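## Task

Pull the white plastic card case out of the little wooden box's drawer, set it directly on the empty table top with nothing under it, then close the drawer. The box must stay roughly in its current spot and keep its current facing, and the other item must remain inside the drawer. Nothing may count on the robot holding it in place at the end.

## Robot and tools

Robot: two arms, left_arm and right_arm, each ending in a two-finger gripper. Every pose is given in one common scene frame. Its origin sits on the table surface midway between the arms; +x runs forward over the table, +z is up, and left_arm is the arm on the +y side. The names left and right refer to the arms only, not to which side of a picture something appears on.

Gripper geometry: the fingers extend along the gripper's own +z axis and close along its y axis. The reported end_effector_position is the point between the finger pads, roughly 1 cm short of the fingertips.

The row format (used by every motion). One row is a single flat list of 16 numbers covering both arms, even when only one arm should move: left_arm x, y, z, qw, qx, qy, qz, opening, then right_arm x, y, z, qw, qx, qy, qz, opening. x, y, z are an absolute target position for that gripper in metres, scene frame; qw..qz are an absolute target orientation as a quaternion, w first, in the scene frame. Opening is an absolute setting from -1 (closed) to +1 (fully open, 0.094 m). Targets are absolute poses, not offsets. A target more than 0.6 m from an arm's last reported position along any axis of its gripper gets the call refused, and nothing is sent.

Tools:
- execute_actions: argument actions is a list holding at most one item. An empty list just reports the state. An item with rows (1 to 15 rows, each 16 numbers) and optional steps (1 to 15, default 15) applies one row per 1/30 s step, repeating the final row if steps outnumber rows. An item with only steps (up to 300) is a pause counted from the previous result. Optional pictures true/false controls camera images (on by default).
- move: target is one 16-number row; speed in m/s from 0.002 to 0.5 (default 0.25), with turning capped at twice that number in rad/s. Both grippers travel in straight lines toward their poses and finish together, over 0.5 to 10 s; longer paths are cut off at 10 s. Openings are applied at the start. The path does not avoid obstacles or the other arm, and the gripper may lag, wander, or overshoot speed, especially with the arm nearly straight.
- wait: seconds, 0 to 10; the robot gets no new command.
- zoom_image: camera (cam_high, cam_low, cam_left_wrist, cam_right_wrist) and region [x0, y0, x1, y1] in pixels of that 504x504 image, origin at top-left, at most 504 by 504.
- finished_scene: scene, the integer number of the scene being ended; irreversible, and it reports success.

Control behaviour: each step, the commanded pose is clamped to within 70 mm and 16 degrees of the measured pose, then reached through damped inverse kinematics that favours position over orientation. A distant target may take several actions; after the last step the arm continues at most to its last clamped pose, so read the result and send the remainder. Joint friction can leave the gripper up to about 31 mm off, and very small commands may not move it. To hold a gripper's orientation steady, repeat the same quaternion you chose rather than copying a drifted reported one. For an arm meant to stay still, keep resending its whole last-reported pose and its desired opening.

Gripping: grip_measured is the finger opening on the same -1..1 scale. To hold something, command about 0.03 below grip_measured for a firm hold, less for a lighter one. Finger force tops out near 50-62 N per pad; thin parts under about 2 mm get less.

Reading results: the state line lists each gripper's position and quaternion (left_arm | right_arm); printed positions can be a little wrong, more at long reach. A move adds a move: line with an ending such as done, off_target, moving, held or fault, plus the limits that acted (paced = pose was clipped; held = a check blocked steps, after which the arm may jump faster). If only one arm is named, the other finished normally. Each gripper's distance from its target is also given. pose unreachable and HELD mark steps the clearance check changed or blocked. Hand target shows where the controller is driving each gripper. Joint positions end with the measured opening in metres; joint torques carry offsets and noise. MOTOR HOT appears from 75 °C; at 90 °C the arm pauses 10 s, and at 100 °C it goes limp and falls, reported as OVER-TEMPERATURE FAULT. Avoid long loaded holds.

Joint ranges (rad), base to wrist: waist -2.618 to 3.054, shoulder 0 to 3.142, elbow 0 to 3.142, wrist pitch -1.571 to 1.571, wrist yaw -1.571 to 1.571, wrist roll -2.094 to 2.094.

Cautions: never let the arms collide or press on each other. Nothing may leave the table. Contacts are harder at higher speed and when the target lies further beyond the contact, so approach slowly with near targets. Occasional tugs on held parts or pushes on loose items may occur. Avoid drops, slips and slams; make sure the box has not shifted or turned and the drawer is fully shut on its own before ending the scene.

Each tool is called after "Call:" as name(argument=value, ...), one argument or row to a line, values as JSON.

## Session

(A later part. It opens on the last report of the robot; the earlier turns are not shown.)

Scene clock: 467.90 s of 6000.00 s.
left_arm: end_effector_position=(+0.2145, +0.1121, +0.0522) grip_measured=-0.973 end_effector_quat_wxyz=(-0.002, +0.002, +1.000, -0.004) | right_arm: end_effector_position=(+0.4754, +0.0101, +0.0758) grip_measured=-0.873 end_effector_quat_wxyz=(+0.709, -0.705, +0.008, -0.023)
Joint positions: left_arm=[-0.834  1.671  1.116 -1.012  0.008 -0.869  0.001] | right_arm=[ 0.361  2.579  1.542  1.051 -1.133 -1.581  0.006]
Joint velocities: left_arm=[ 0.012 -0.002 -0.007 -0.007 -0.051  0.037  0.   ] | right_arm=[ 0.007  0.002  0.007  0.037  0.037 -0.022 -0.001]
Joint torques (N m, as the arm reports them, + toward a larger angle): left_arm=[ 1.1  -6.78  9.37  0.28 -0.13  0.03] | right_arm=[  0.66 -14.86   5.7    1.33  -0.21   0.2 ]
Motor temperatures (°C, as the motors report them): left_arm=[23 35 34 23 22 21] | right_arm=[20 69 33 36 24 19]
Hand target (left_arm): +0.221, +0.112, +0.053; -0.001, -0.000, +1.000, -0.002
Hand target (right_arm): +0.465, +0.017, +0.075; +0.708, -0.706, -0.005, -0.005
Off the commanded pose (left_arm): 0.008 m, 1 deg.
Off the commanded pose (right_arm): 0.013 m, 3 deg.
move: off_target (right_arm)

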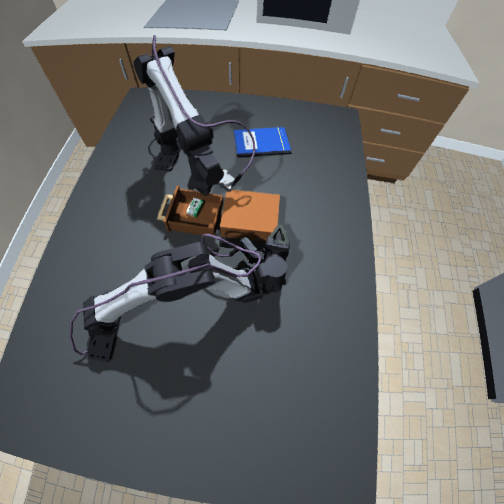

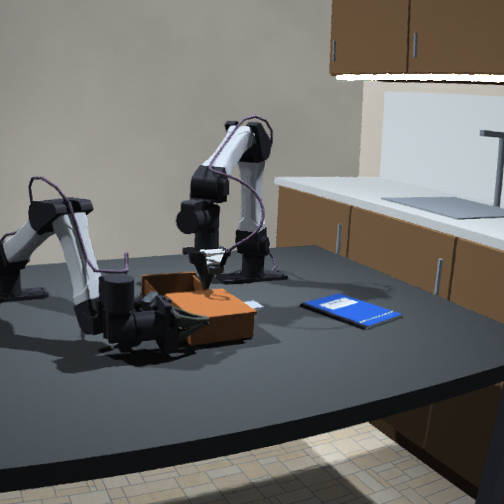

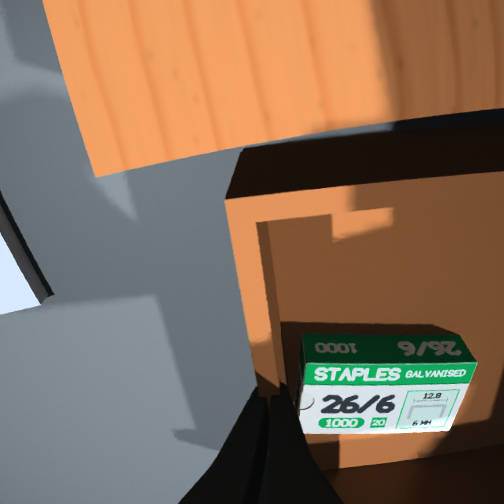

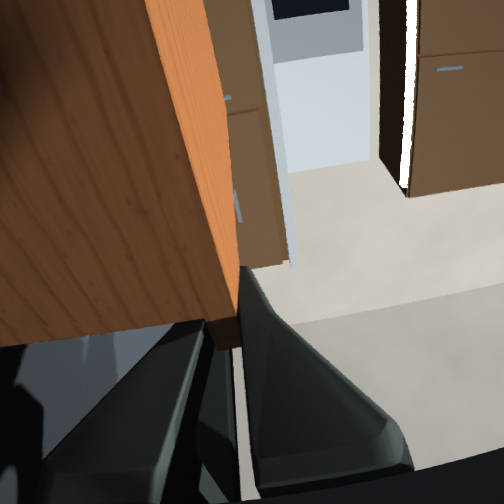

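Call:
move(
  target=[0.2145,0.112,0.056,0,0,1,0,-0.55,0.465,0.017,0.075,0.708,-0.706,-0.005,-0.005,-1],
)

Call:
move(
  target=[0.2145,0.116,0.028,0,0,1,0,-0.55,0.465,0.017,0.075,0.708,-0.706,-0.005,-0.005,-1],
  speed=0.03,
)

Call:
move(
  target=[0.2145,0.116,0.028,0,0,1,0,-1,0.465,0.017,0.075,0.708,-0.706,-0.005,-0.005,-1],
)

Scene clock: 478.00 s of 6000.00 s.
left_arm: end_effector_position=(+0.2133, +0.1135, +0.0522) grip_measured=-0.552 end_effector_quat_wxyz=(-0.004, +0.002, +1.000, -0.001) | right_arm: end_effector_position=(+0.4754, +0.0102, +0.0758) grip_measured=-0.873 end_effector_quat_wxyz=(+0.709, -0.705, +0.008, -0.023)
Joint positions: left_arm=[-0.834  1.671  1.116 -1.019  0.008 -0.868  0.021] | right_arm=[ 0.362  2.579  1.542  1.051 -1.133 -1.581  0.006]
Joint velocities: left_arm=[-0.012  0.002 -0.012  0.037 -0.022 -0.022  0.   ] | right_arm=[-0.002  0.007 -0.017  0.007 -0.007  0.037 -0.   ]
Joint torques (N m, as the arm reports them, + toward a larger angle): left_arm=[-0.26 -8.34  8.54  0.24 -0.18 -0.17] | right_arm=[  0.87 -14.9    5.58   1.32  -0.24   0.17]
Motor temperatures (°C, as the motors report them): left_arm=[23 35 34 22 22 21] | right_arm=[20 69 33 36 24 19]
Hand target (left_arm): +0.215, +0.112, +0.056; +0.000, -0.000, +1.000, -0.000
Hand target (right_arm): +0.465, +0.017, +0.075; +0.708, -0.706, -0.005, -0.005
Off the commanded pose (left_arm): 0.004 m, 1 deg.
Off the commanded pose (right_arm): 0.012 m, 3 deg.
After step 90, 6.40 s passed at rest.
move: off_target (right_arm)

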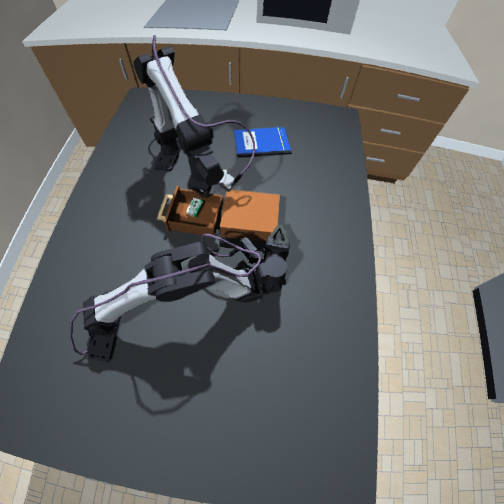

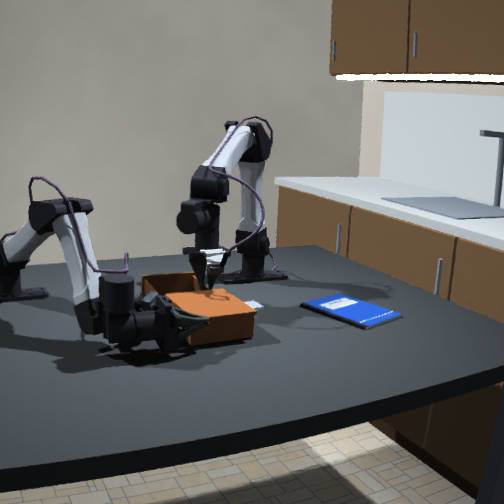

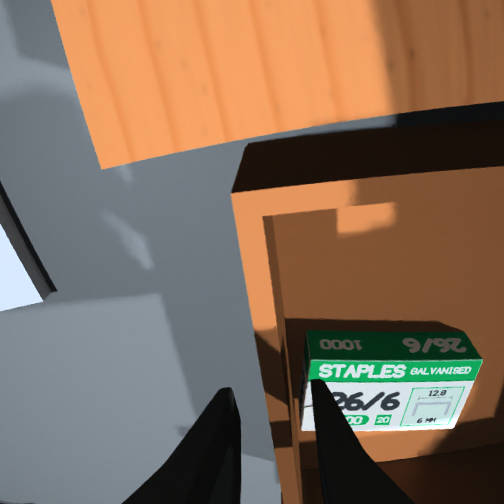

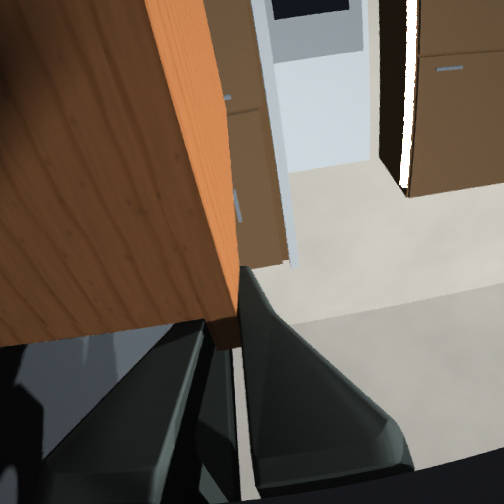

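Scene clock: 479.17 s of 6000.00 s.
left_arm: end_effector_position=(+0.2168, +0.1093, +0.0388) grip_measured=-0.552 end_effector_quat_wxyz=(+0.006, +0.002, +1.000, -0.013) | right_arm: end_effector_position=(+0.4753, +0.0103, +0.0758) grip_measured=-0.873 end_effector_quat_wxyz=(+0.709, -0.705, +0.007, -0.023)
Joint positions: left_arm=[-0.834  1.68   1.069 -0.932  0.008 -0.868  0.021] | right_arm=[ 0.362  2.579  1.542  1.051 -1.133 -1.581  0.006]
Joint velocities: left_arm=[ 0.017  0.012 -0.012  0.081 -0.007  0.007  0.   ] | right_arm=[-0.002  0.002 -0.007 -0.11  -0.022  0.007  0.   ]
Joint torques (N m, as the arm reports them, + toward a larger angle): left_arm=[ 0.39 -6.92  4.92  0.53 -0.17 -0.06] | right_arm=[  0.64 -14.78   5.5    1.33  -0.25   0.15]
Motor temperatures (°C, as the motors report them): left_arm=[23 35 34 22 22 21] | right_arm=[20 69 33 36 24 19]
Hand target (left_arm): +0.214, +0.116, +0.028; -0.000, +0.000, +1.000, -0.000
Hand target (right_arm): +0.465, +0.017, +0.075; +0.708, -0.706, -0.005, -0.005
Off the commanded pose (left_arm): 0.013 m, 2 deg.
Off the commanded pose (right_arm): 0.012 m, 3 deg.
move: off_target (left_arm, right_arm)

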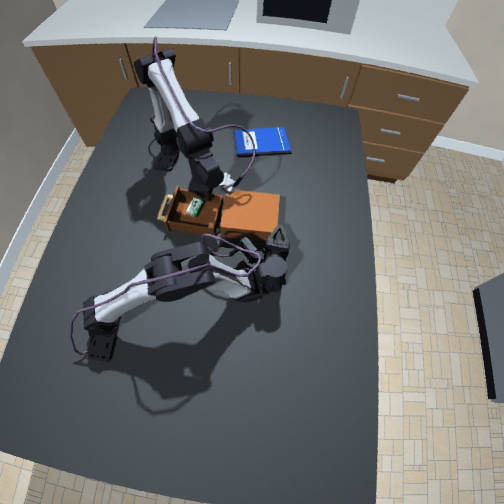

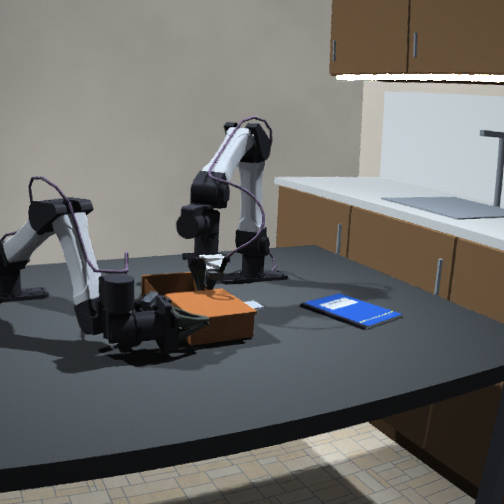

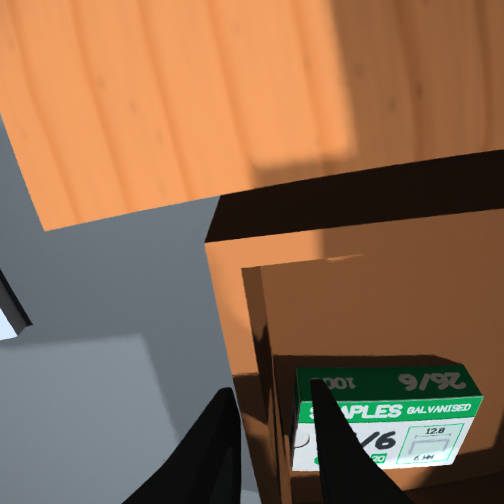

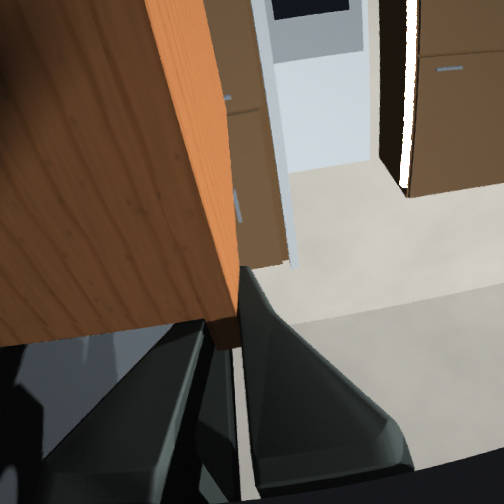

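Scene clock: 479.87 s of 6000.00 s.
left_arm: end_effector_position=(+0.2169, +0.1097, +0.0388) grip_measured=-0.953 end_effector_quat_wxyz=(+0.007, +0.003, +1.000, -0.012) | right_arm: end_effector_position=(+0.4752, +0.0103, +0.0758) grip_measured=-0.873 end_effector_quat_wxyz=(+0.709, -0.705, +0.007, -0.023)
Joint positions: left_arm=[-0.834  1.68   1.069 -0.933  0.006 -0.867  0.002] | right_arm=[ 0.362  2.579  1.542  1.051 -1.134 -1.581  0.006]
Joint velocities: left_arm=[ 0.007 -0.012 -0.007 -0.007  0.051 -0.051  0.   ] | right_arm=[-0.002 -0.002 -0.017 -0.066 -0.007  0.022  0.   ]
Joint torques (N m, as the arm reports them, + toward a larger angle): left_arm=[ 0.37 -6.95  4.95  0.56 -0.16 -0.07] | right_arm=[  0.77 -14.81   5.51   1.37  -0.23   0.18]
Motor temperatures (°C, as the motors report them): left_arm=[23 35 34 22 22 21] | right_arm=[20 69 33 36 24 19]
Hand target (left_arm): +0.214, +0.116, +0.029; +0.000, -0.000, +1.000, +0.000
Hand target (right_arm): +0.465, +0.017, +0.075; +0.708, -0.706, -0.005, -0.005
Off the commanded pose (left_arm): 0.013 m, 2 deg.
Off the commanded pose (right_arm): 0.012 m, 3 deg.
move: off_target (left_arm, right_arm)

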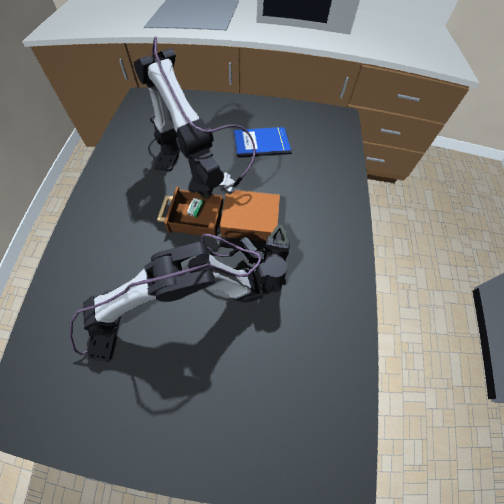

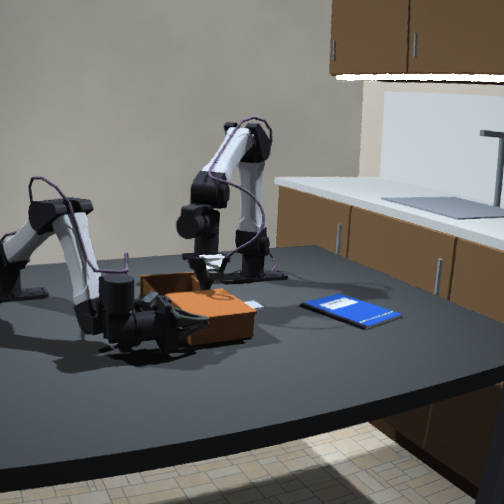

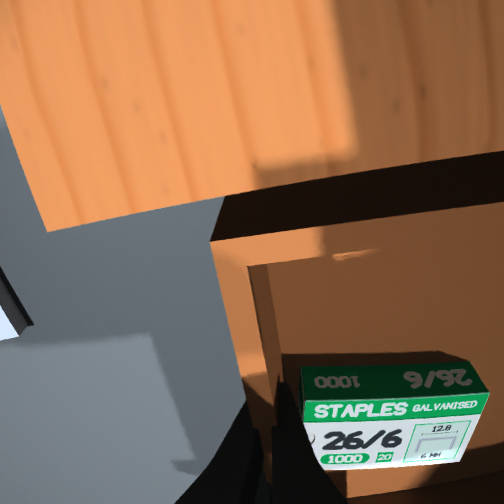

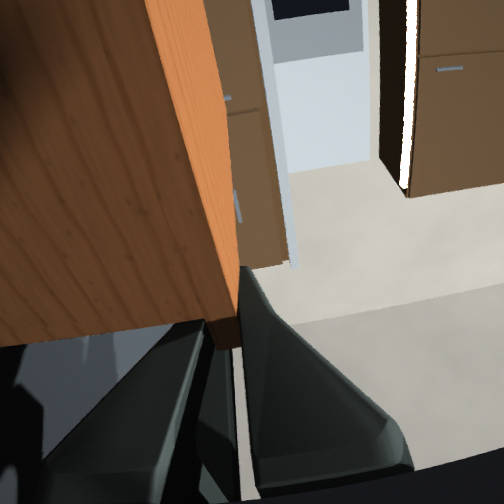

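Call:
move(
  target=[0.217,0.122,0.052,0.007,0,1,-0.012,-1,0.465,0.017,0.075,0.708,-0.706,-0.005,-0.005,-1],
  speed=0.02,
)

Call:
zoom_image(
  camera="cam_low",
  region=[100, 230, 300, 370],
)

Call:
zoom_image(
  camera="cam_high",
  region=[150, 150, 320, 280],
)

Scene clock: 490.40 s of 6000.00 s.
left_arm: end_effector_position=(+0.2156, +0.1187, +0.0477) grip_measured=-0.953 end_effector_quat_wxyz=(+0.006, +0.001, +1.000, -0.009) | right_arm: end_effector_position=(+0.4752, +0.0103, +0.0758) grip_measured=-0.873 end_effector_quat_wxyz=(+0.709, -0.705, +0.007, -0.023)
Joint positions: left_arm=[-0.82   1.646  1.069 -0.974  0.003 -0.856  0.002] | right_arm=[ 0.362  2.579  1.542  1.051 -1.134 -1.581  0.006]
Joint velocities: left_arm=[-0.007  0.002 -0.022  0.022 -0.007 -0.051  0.   ] | right_arm=[-0.027 -0.022 -0.002 -0.051 -0.037  0.037  0.   ]
Joint torques (N m, as the arm reports them, + toward a larger angle): left_arm=[ 1.05 -9.45  7.16  0.35 -0.09  0.04] | right_arm=[  0.71 -14.77   5.57   1.3   -0.25   0.17]
Motor temperatures (°C, as the motors report them): left_arm=[23 35 34 22 22 21] | right_arm=[20 70 33 36 24 19]
Hand target (left_arm): +0.217, +0.122, +0.052; +0.007, -0.000, +1.000, -0.012
Hand target (right_arm): +0.465, +0.017, +0.075; +0.708, -0.706, -0.005, -0.005
Off the commanded pose (left_arm): 0.006 m, 0 deg.
Off the commanded pose (right_arm): 0.012 m, 2 deg.
After step 90, 6.20 s passed at rest.
move: off_target (right_arm)

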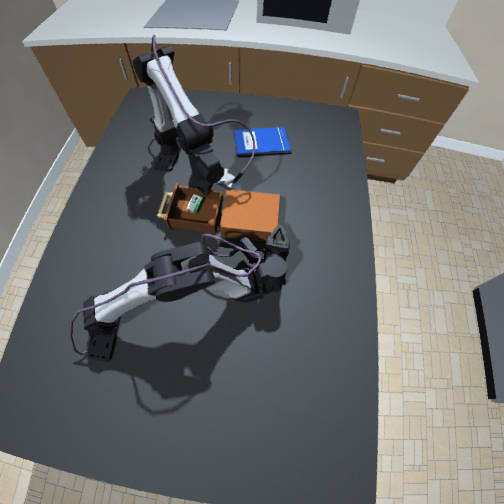

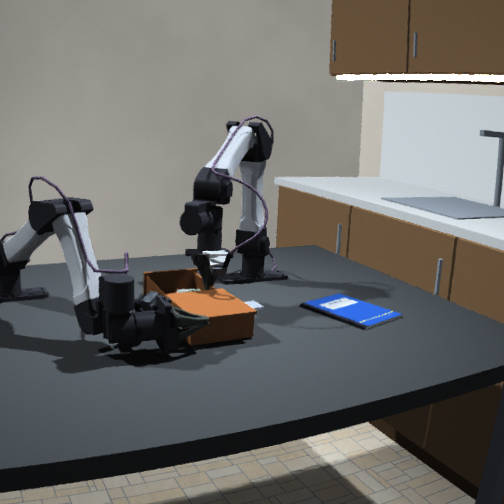

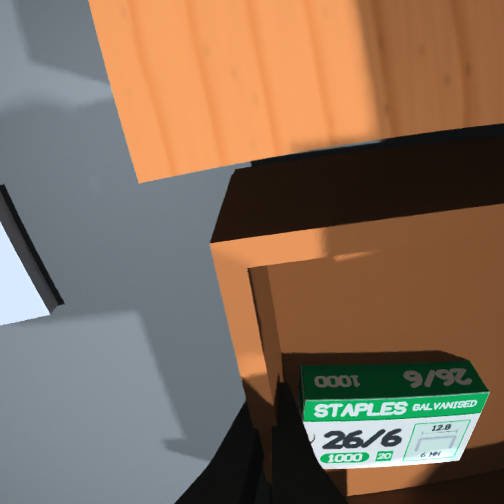

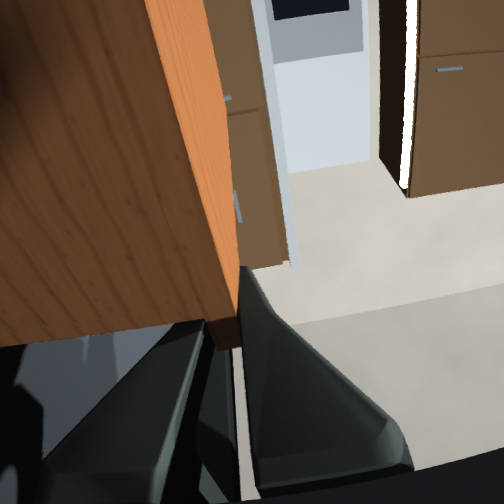

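Region (100, 230, 300, 370) of cam_low's 504x504 image, scaled by 2.520, with more detail than that image has; it fills the top 353 rows of this view, and the rest is white.

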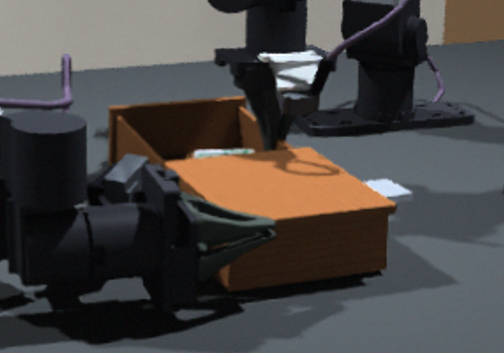

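Region (150, 150, 320, 280) of cam_high's 504x504 image, scaled by 2.965, with more detail than that image has; it fills the top 385 rows of this view, and the rest is white.

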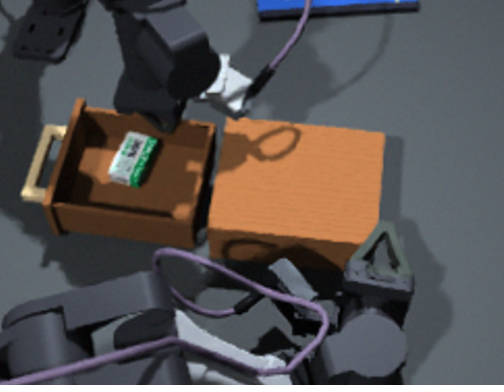

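Plausible. Advance.

Call:
move(
  target=[0.255,0.117,0.05,0.012,0,1,-0.016,-1,0.465,0.017,0.075,0.708,-0.706,-0.005,-0.005,-1],
  speed=0.012,
)

Scene clock: 498.43 s of 6000.00 s.
left_arm: end_effector_position=(+0.2324, +0.1246, +0.0467) grip_measured=-0.953 end_effector_quat_wxyz=(-0.017, +0.005, +1.000, -0.001) | right_arm: end_effector_position=(+0.4762, +0.0102, +0.0759) grip_measured=-0.873 end_effector_quat_wxyz=(+0.709, -0.705, +0.009, -0.025)
Joint positions: left_arm=[-0.749  1.712  1.139 -1.02   0.025 -0.777  0.002] | right_arm=[ 0.362  2.579  1.542  1.051 -1.128 -1.581  0.006]
Joint velocities: left_arm=[-0.022 -0.012 -0.017  0.022 -0.022 -0.051  0.   ] | right_arm=[-0.017 -0.017  0.007  0.022 -0.022  0.066  0.   ]
Joint torques (N m, as the arm reports them, + toward a larger angle): left_arm=[ 1.63 -7.44 10.04  0.76 -0.25  0.02] | right_arm=[  0.71 -14.75   5.59   1.37  -0.29   0.19]
Motor temperatures (°C, as the motors report them): left_arm=[23 35 34 22 22 21] | right_arm=[20 70 33 36 24 19]
Hand target (left_arm): +0.254, +0.117, +0.051; +0.012, -0.000, +1.000, -0.017
Hand target (right_arm): +0.465, +0.017, +0.075; +0.708, -0.706, -0.005, -0.005
Off the commanded pose (left_arm): 0.024 m, 4 deg.
Off the commanded pose (right_arm): 0.013 m, 3 deg.
After step 90, 1.50 s passed at rest.
move: off_target (left_arm, right_arm)

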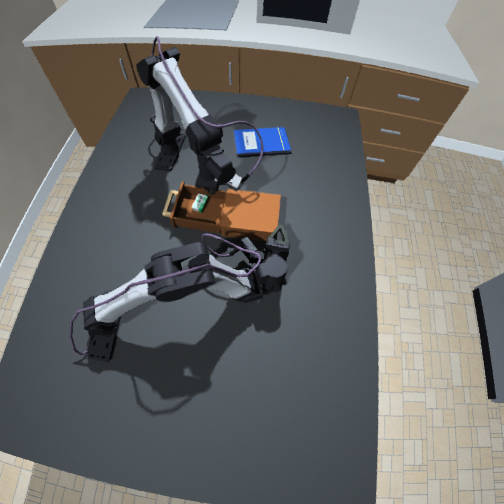

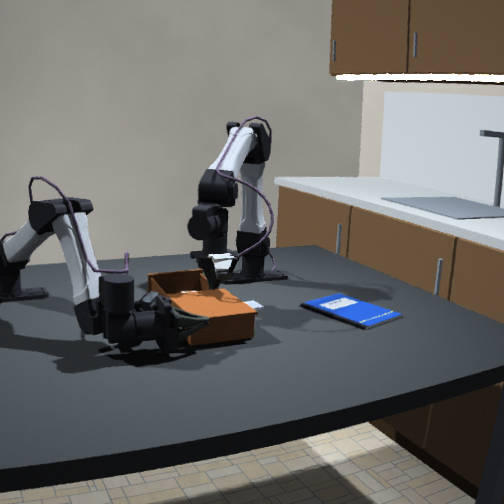

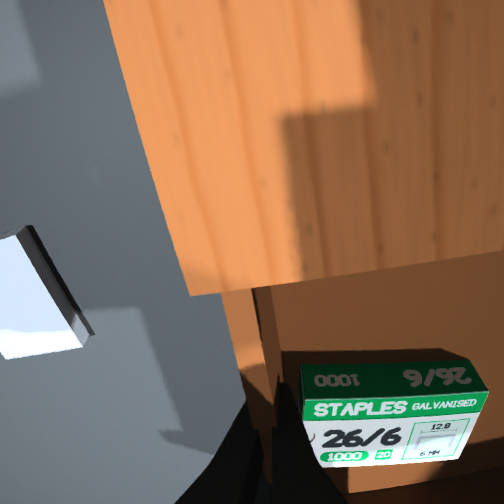

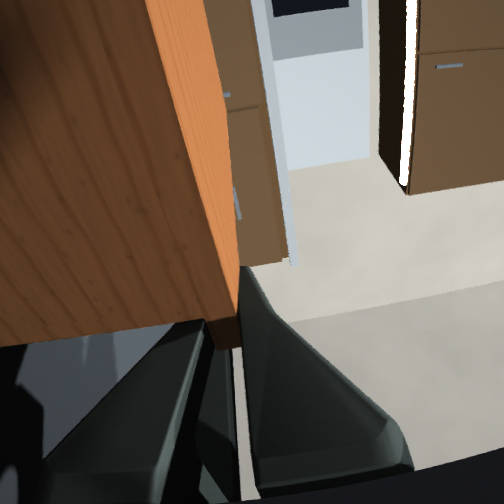

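Call:
move(
  target=[0.25,0.105,0.051,0.035,0,1,-0.03,-1,0.465,0.017,0.075,0.708,-0.706,-0.005,-0.005,-1],
  speed=0.008,
)

Scene clock: 513.93 s of 6000.00 s.
left_arm: end_effector_position=(+0.2356, +0.1195, +0.0464) grip_measured=-0.953 end_effector_quat_wxyz=(-0.004, -0.002, +1.000, -0.004) | right_arm: end_effector_position=(+0.4773, +0.0100, +0.0759) grip_measured=-0.873 end_effector_quat_wxyz=(+0.709, -0.705, +0.011, -0.027)
Joint positions: left_arm=[-0.762  1.712  1.139 -0.996  0.011 -0.805  0.002] | right_arm=[ 0.361  2.579  1.542  1.051 -1.122 -1.581  0.006]
Joint velocities: left_arm=[-0.002  0.007 -0.002 -0.066 -0.037 -0.007 -0.   ] | right_arm=[ 0.007 -0.012  0.012 -0.066  0.066 -0.051 -0.001]
Joint torques (N m, as the arm reports them, + toward a larger angle): left_arm=[-0.59 -9.83  7.34  1.11 -0.25 -0.1 ] | right_arm=[  0.67 -14.8    5.75   1.39  -0.32   0.16]
Motor temperatures (°C, as the motors report them): left_arm=[23 35 35 23 21 21] | right_arm=[20 71 32 36 24 19]
Hand target (left_arm): +0.249, +0.105, +0.052; +0.034, +0.000, +0.999, -0.030
Hand target (right_arm): +0.465, +0.017, +0.075; +0.708, -0.706, -0.005, -0.005
Off the commanded pose (left_arm): 0.021 m, 5 deg.
Off the commanded pose (right_arm): 0.014 m, 3 deg.
After step 90, 4.80 s passed at rest.
move: off_target (left_arm, right_arm)

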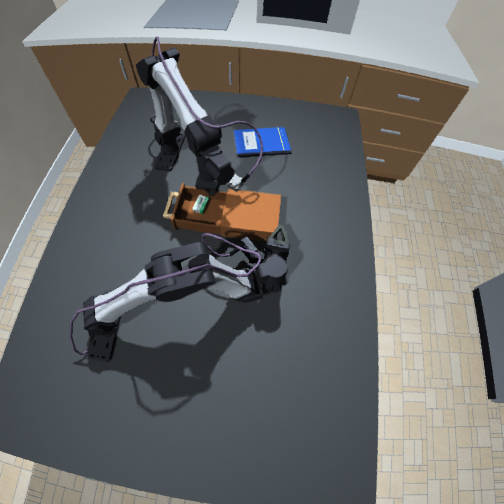

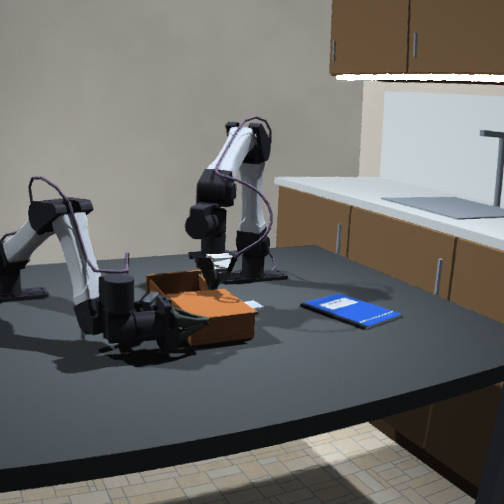

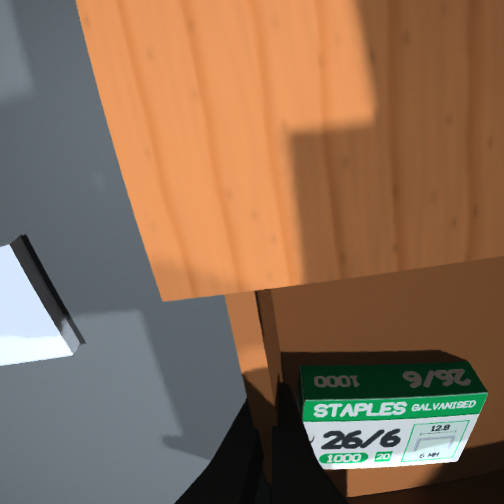

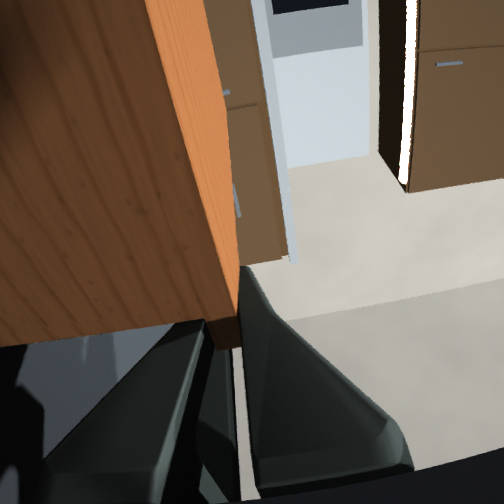

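Call:
move(
  target=[0.252,0.112,0.064,0.03,0,1,-0.035,-1,0.465,0.017,0.075,0.708,-0.706,-0.005,-0.005,-1],
  speed=0.008,
)

Scene clock: 526.63 s of 6000.00 s.
left_arm: end_effector_position=(+0.2362, +0.1189, +0.0509) grip_measured=-0.953 end_effector_quat_wxyz=(+0.002, +0.007, +1.000, -0.009) | right_arm: end_effector_position=(+0.4765, +0.0100, +0.0757) grip_measured=-0.873 end_effector_quat_wxyz=(+0.709, -0.705, +0.010, -0.025)
Joint positions: left_arm=[-0.762  1.696  1.139 -0.997  0.01  -0.786  0.002] | right_arm=[ 0.361  2.579  1.542  1.05  -1.127 -1.581  0.006]
Joint velocities: left_arm=[ 0.007  0.002 -0.012 -0.051 -0.081 -0.051 -0.   ] | right_arm=[-0.007  0.012  0.017  0.095  0.051  0.022  0.   ]
Joint torques (N m, as the arm reports them, + toward a larger angle): left_arm=[  1.48 -10.72   9.23   0.69  -0.12   0.01] | right_arm=[  0.8  -14.74   5.59   1.38  -0.34   0.17]
Motor temperatures (°C, as the motors report them): left_arm=[23 36 35 23 21 21] | right_arm=[20 71 33 36 24 19]
Hand target (left_arm): +0.252, +0.112, +0.064; +0.030, +0.001, +0.999, -0.035
Hand target (right_arm): +0.465, +0.017, +0.075; +0.708, -0.706, -0.005, -0.005
Off the commanded pose (left_arm): 0.022 m, 4 deg.
Off the commanded pose (right_arm): 0.013 m, 3 deg.
After step 90, 3.77 s passed at rest.
move: off_target (left_arm, right_arm)

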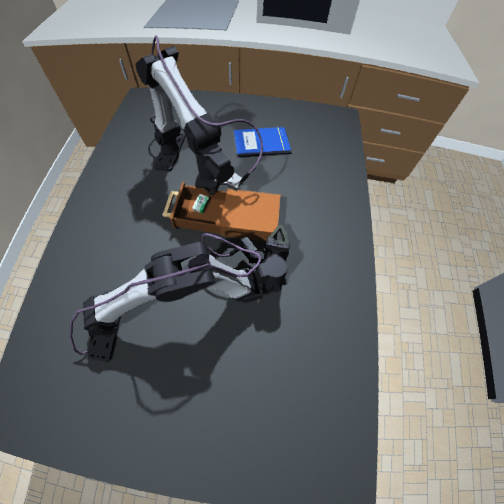

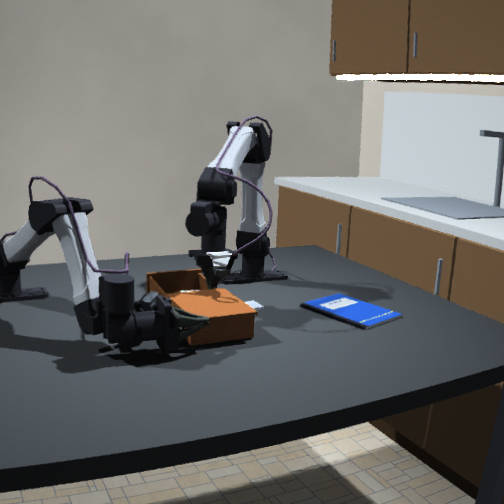

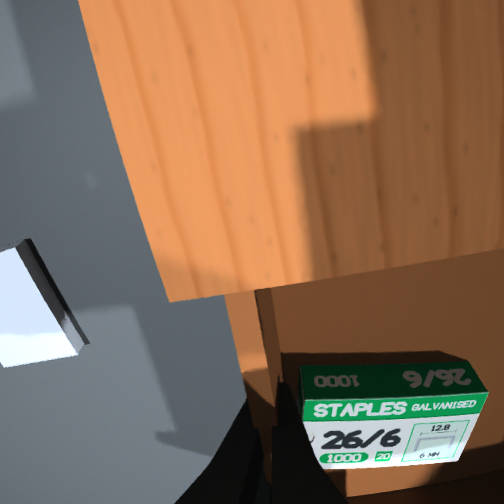

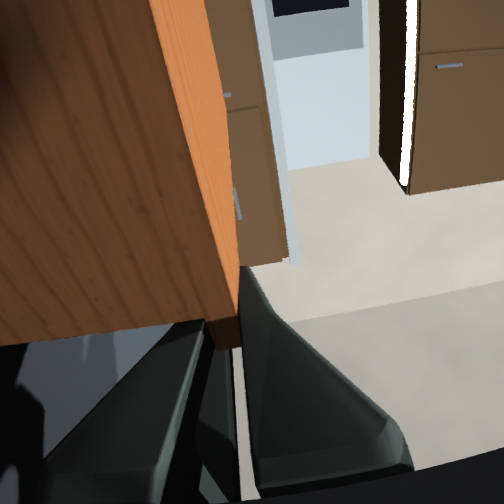

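Call:
move(
  target=[0.265,0.118,0.052,0.04,-0.03,1,-0.07,-1,0.46,0.017,0.075,0.708,-0.706,-0.01,0.0,-1],
  speed=0.012,
)

Call:
zoom_image(
  camera="cam_high",
  region=[150, 150, 320, 280],
)

Scene clock: 541.60 s of 6000.00 s.
left_arm: end_effector_position=(+0.2426, +0.1199, +0.0487) grip_measured=-0.953 end_effector_quat_wxyz=(-0.002, -0.001, +0.999, -0.048) | right_arm: end_effector_position=(+0.4764, +0.0102, +0.0760) grip_measured=-0.873 end_effector_quat_wxyz=(+0.709, -0.705, +0.009, -0.026)
Joint positions: left_arm=[-0.709  1.672  1.098 -0.935  0.073 -0.751  0.002] | right_arm=[ 0.362  2.579  1.542  1.052 -1.127 -1.581  0.006]
Joint velocities: left_arm=[-0.002 -0.002  0.007  0.051 -0.081 -0.066 -0.001] | right_arm=[ 0.012 -0.012 -0.017  0.022 -0.037 -0.066 -0.001]
Joint torques (N m, as the arm reports them, + toward a larger angle): left_arm=[  2.29 -10.11   6.15   1.33  -0.22  -0.34] | right_arm=[  0.87 -15.2    4.57   1.39  -0.42   0.2 ]
Motor temperatures (°C, as the motors report them): left_arm=[23 37 35 23 21 21] | right_arm=[20 72 32 37 24 19]
Hand target (left_arm): +0.264, +0.118, +0.053; +0.037, -0.029, +0.996, -0.070
Hand target (right_arm): +0.460, +0.017, +0.075; +0.708, -0.706, -0.010, -0.000
Off the commanded pose (left_arm): 0.023 m, 6 deg.
Off the commanded pose (right_arm): 0.018 m, 4 deg.
After step 90, 5.03 s passed at rest.
move: off_target (left_arm, right_arm)

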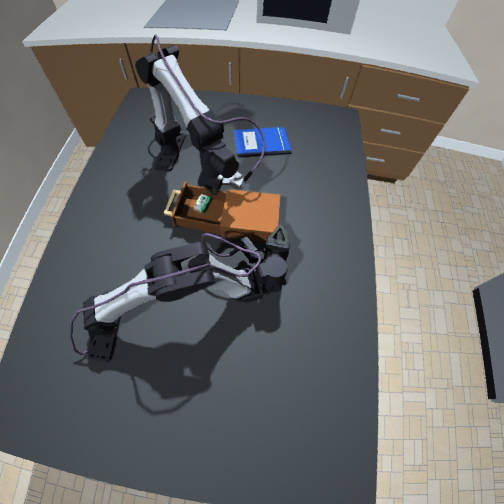

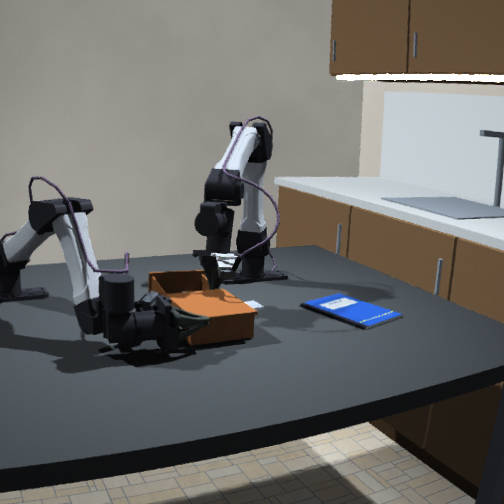

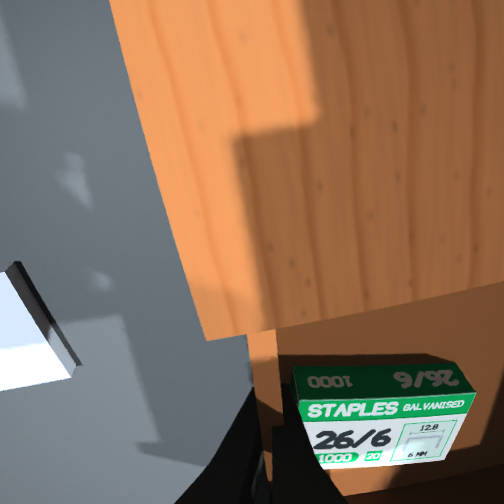

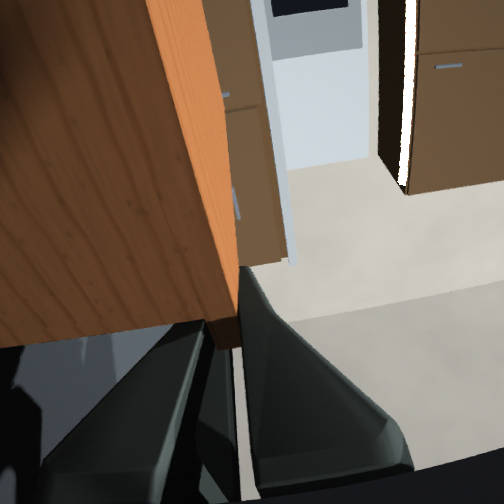

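Region (150, 150, 320, 280) of cam_high's 504x504 image, scaled by 2.965, with more detail than that image has; it fills the top 385 rows of this view, and the rest is white.

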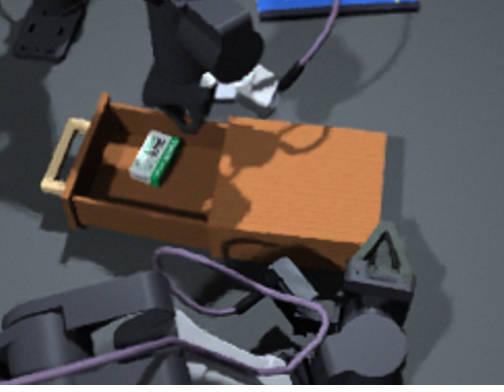

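Progress. Continue.

Call:
move(
  target=[0.29,0.112,0.049,0.06,-0.04,1,-0.055,-1,0.456,0.018,0.075,0.708,-0.706,-0.02,0.01,-1],
  speed=0.015,
)

Scene clock: 555.37 s of 6000.00 s.
left_arm: end_effector_position=(+0.2470, +0.1217, +0.0475) grip_measured=-0.953 end_effector_quat_wxyz=(-0.002, +0.003, +0.999, -0.037) | right_arm: end_effector_position=(+0.4760, +0.0102, +0.0762) grip_measured=-0.873 end_effector_quat_wxyz=(+0.709, -0.705, +0.008, -0.025)
Joint positions: left_arm=[-0.704  1.693  1.119 -0.949  0.056 -0.737  0.002] | right_arm=[ 0.362  2.579  1.542  1.053 -1.129 -1.581  0.006]
Joint velocities: left_arm=[ 0.002 -0.012 -0.002  0.051 -0.022  0.007  0.   ] | right_arm=[-0.007  0.007 -0.002  0.037 -0.007 -0.037 -0.001]
Joint torques (N m, as the arm reports them, + toward a larger angle): left_arm=[ 2.69 -6.61 10.31  1.53 -0.53 -0.6 ] | right_arm=[  1.05 -15.05   5.32   1.34  -0.65   0.22]
Motor temperatures (°C, as the motors report them): left_arm=[23 37 35 23 21 21] | right_arm=[20 73 32 37 24 19]
Hand target (left_arm): +0.287, +0.114, +0.052; +0.058, -0.040, +0.996, -0.057
Hand target (right_arm): +0.457, +0.018, +0.075; +0.708, -0.706, -0.020, +0.010
Off the commanded pose (left_arm): 0.044 m, 9 deg.
Off the commanded pose (right_arm): 0.022 m, 5 deg.
After step 90, 5.63 s passed at rest.
move: off_target (left_arm, right_arm)

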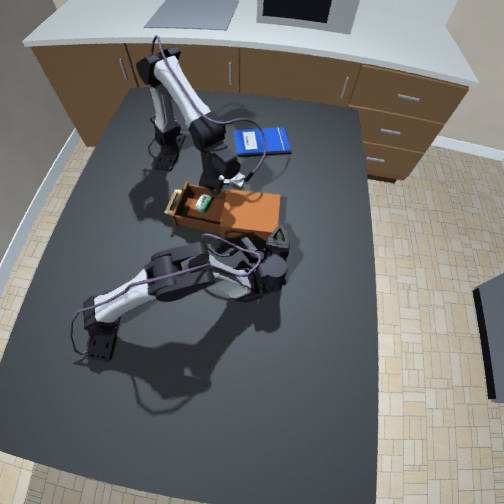

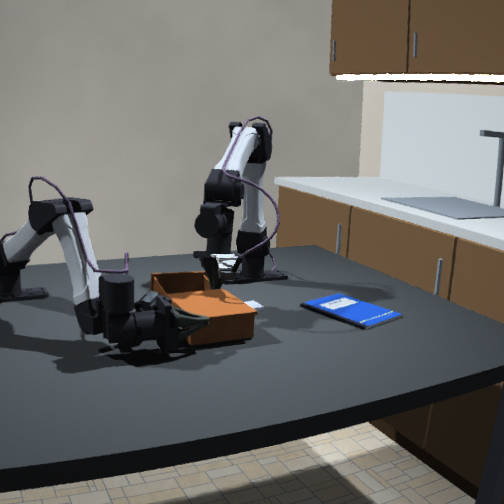

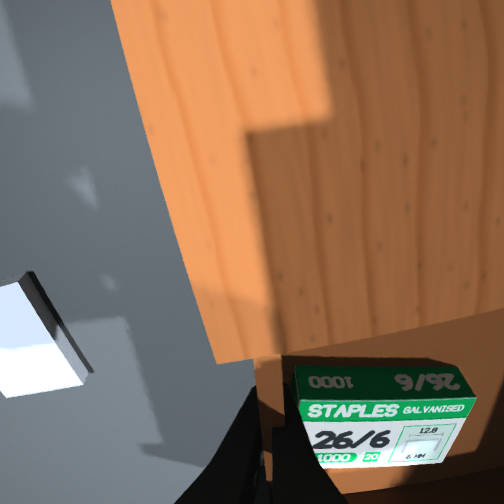

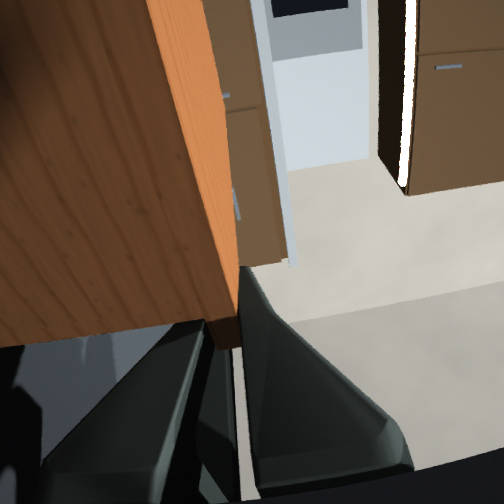

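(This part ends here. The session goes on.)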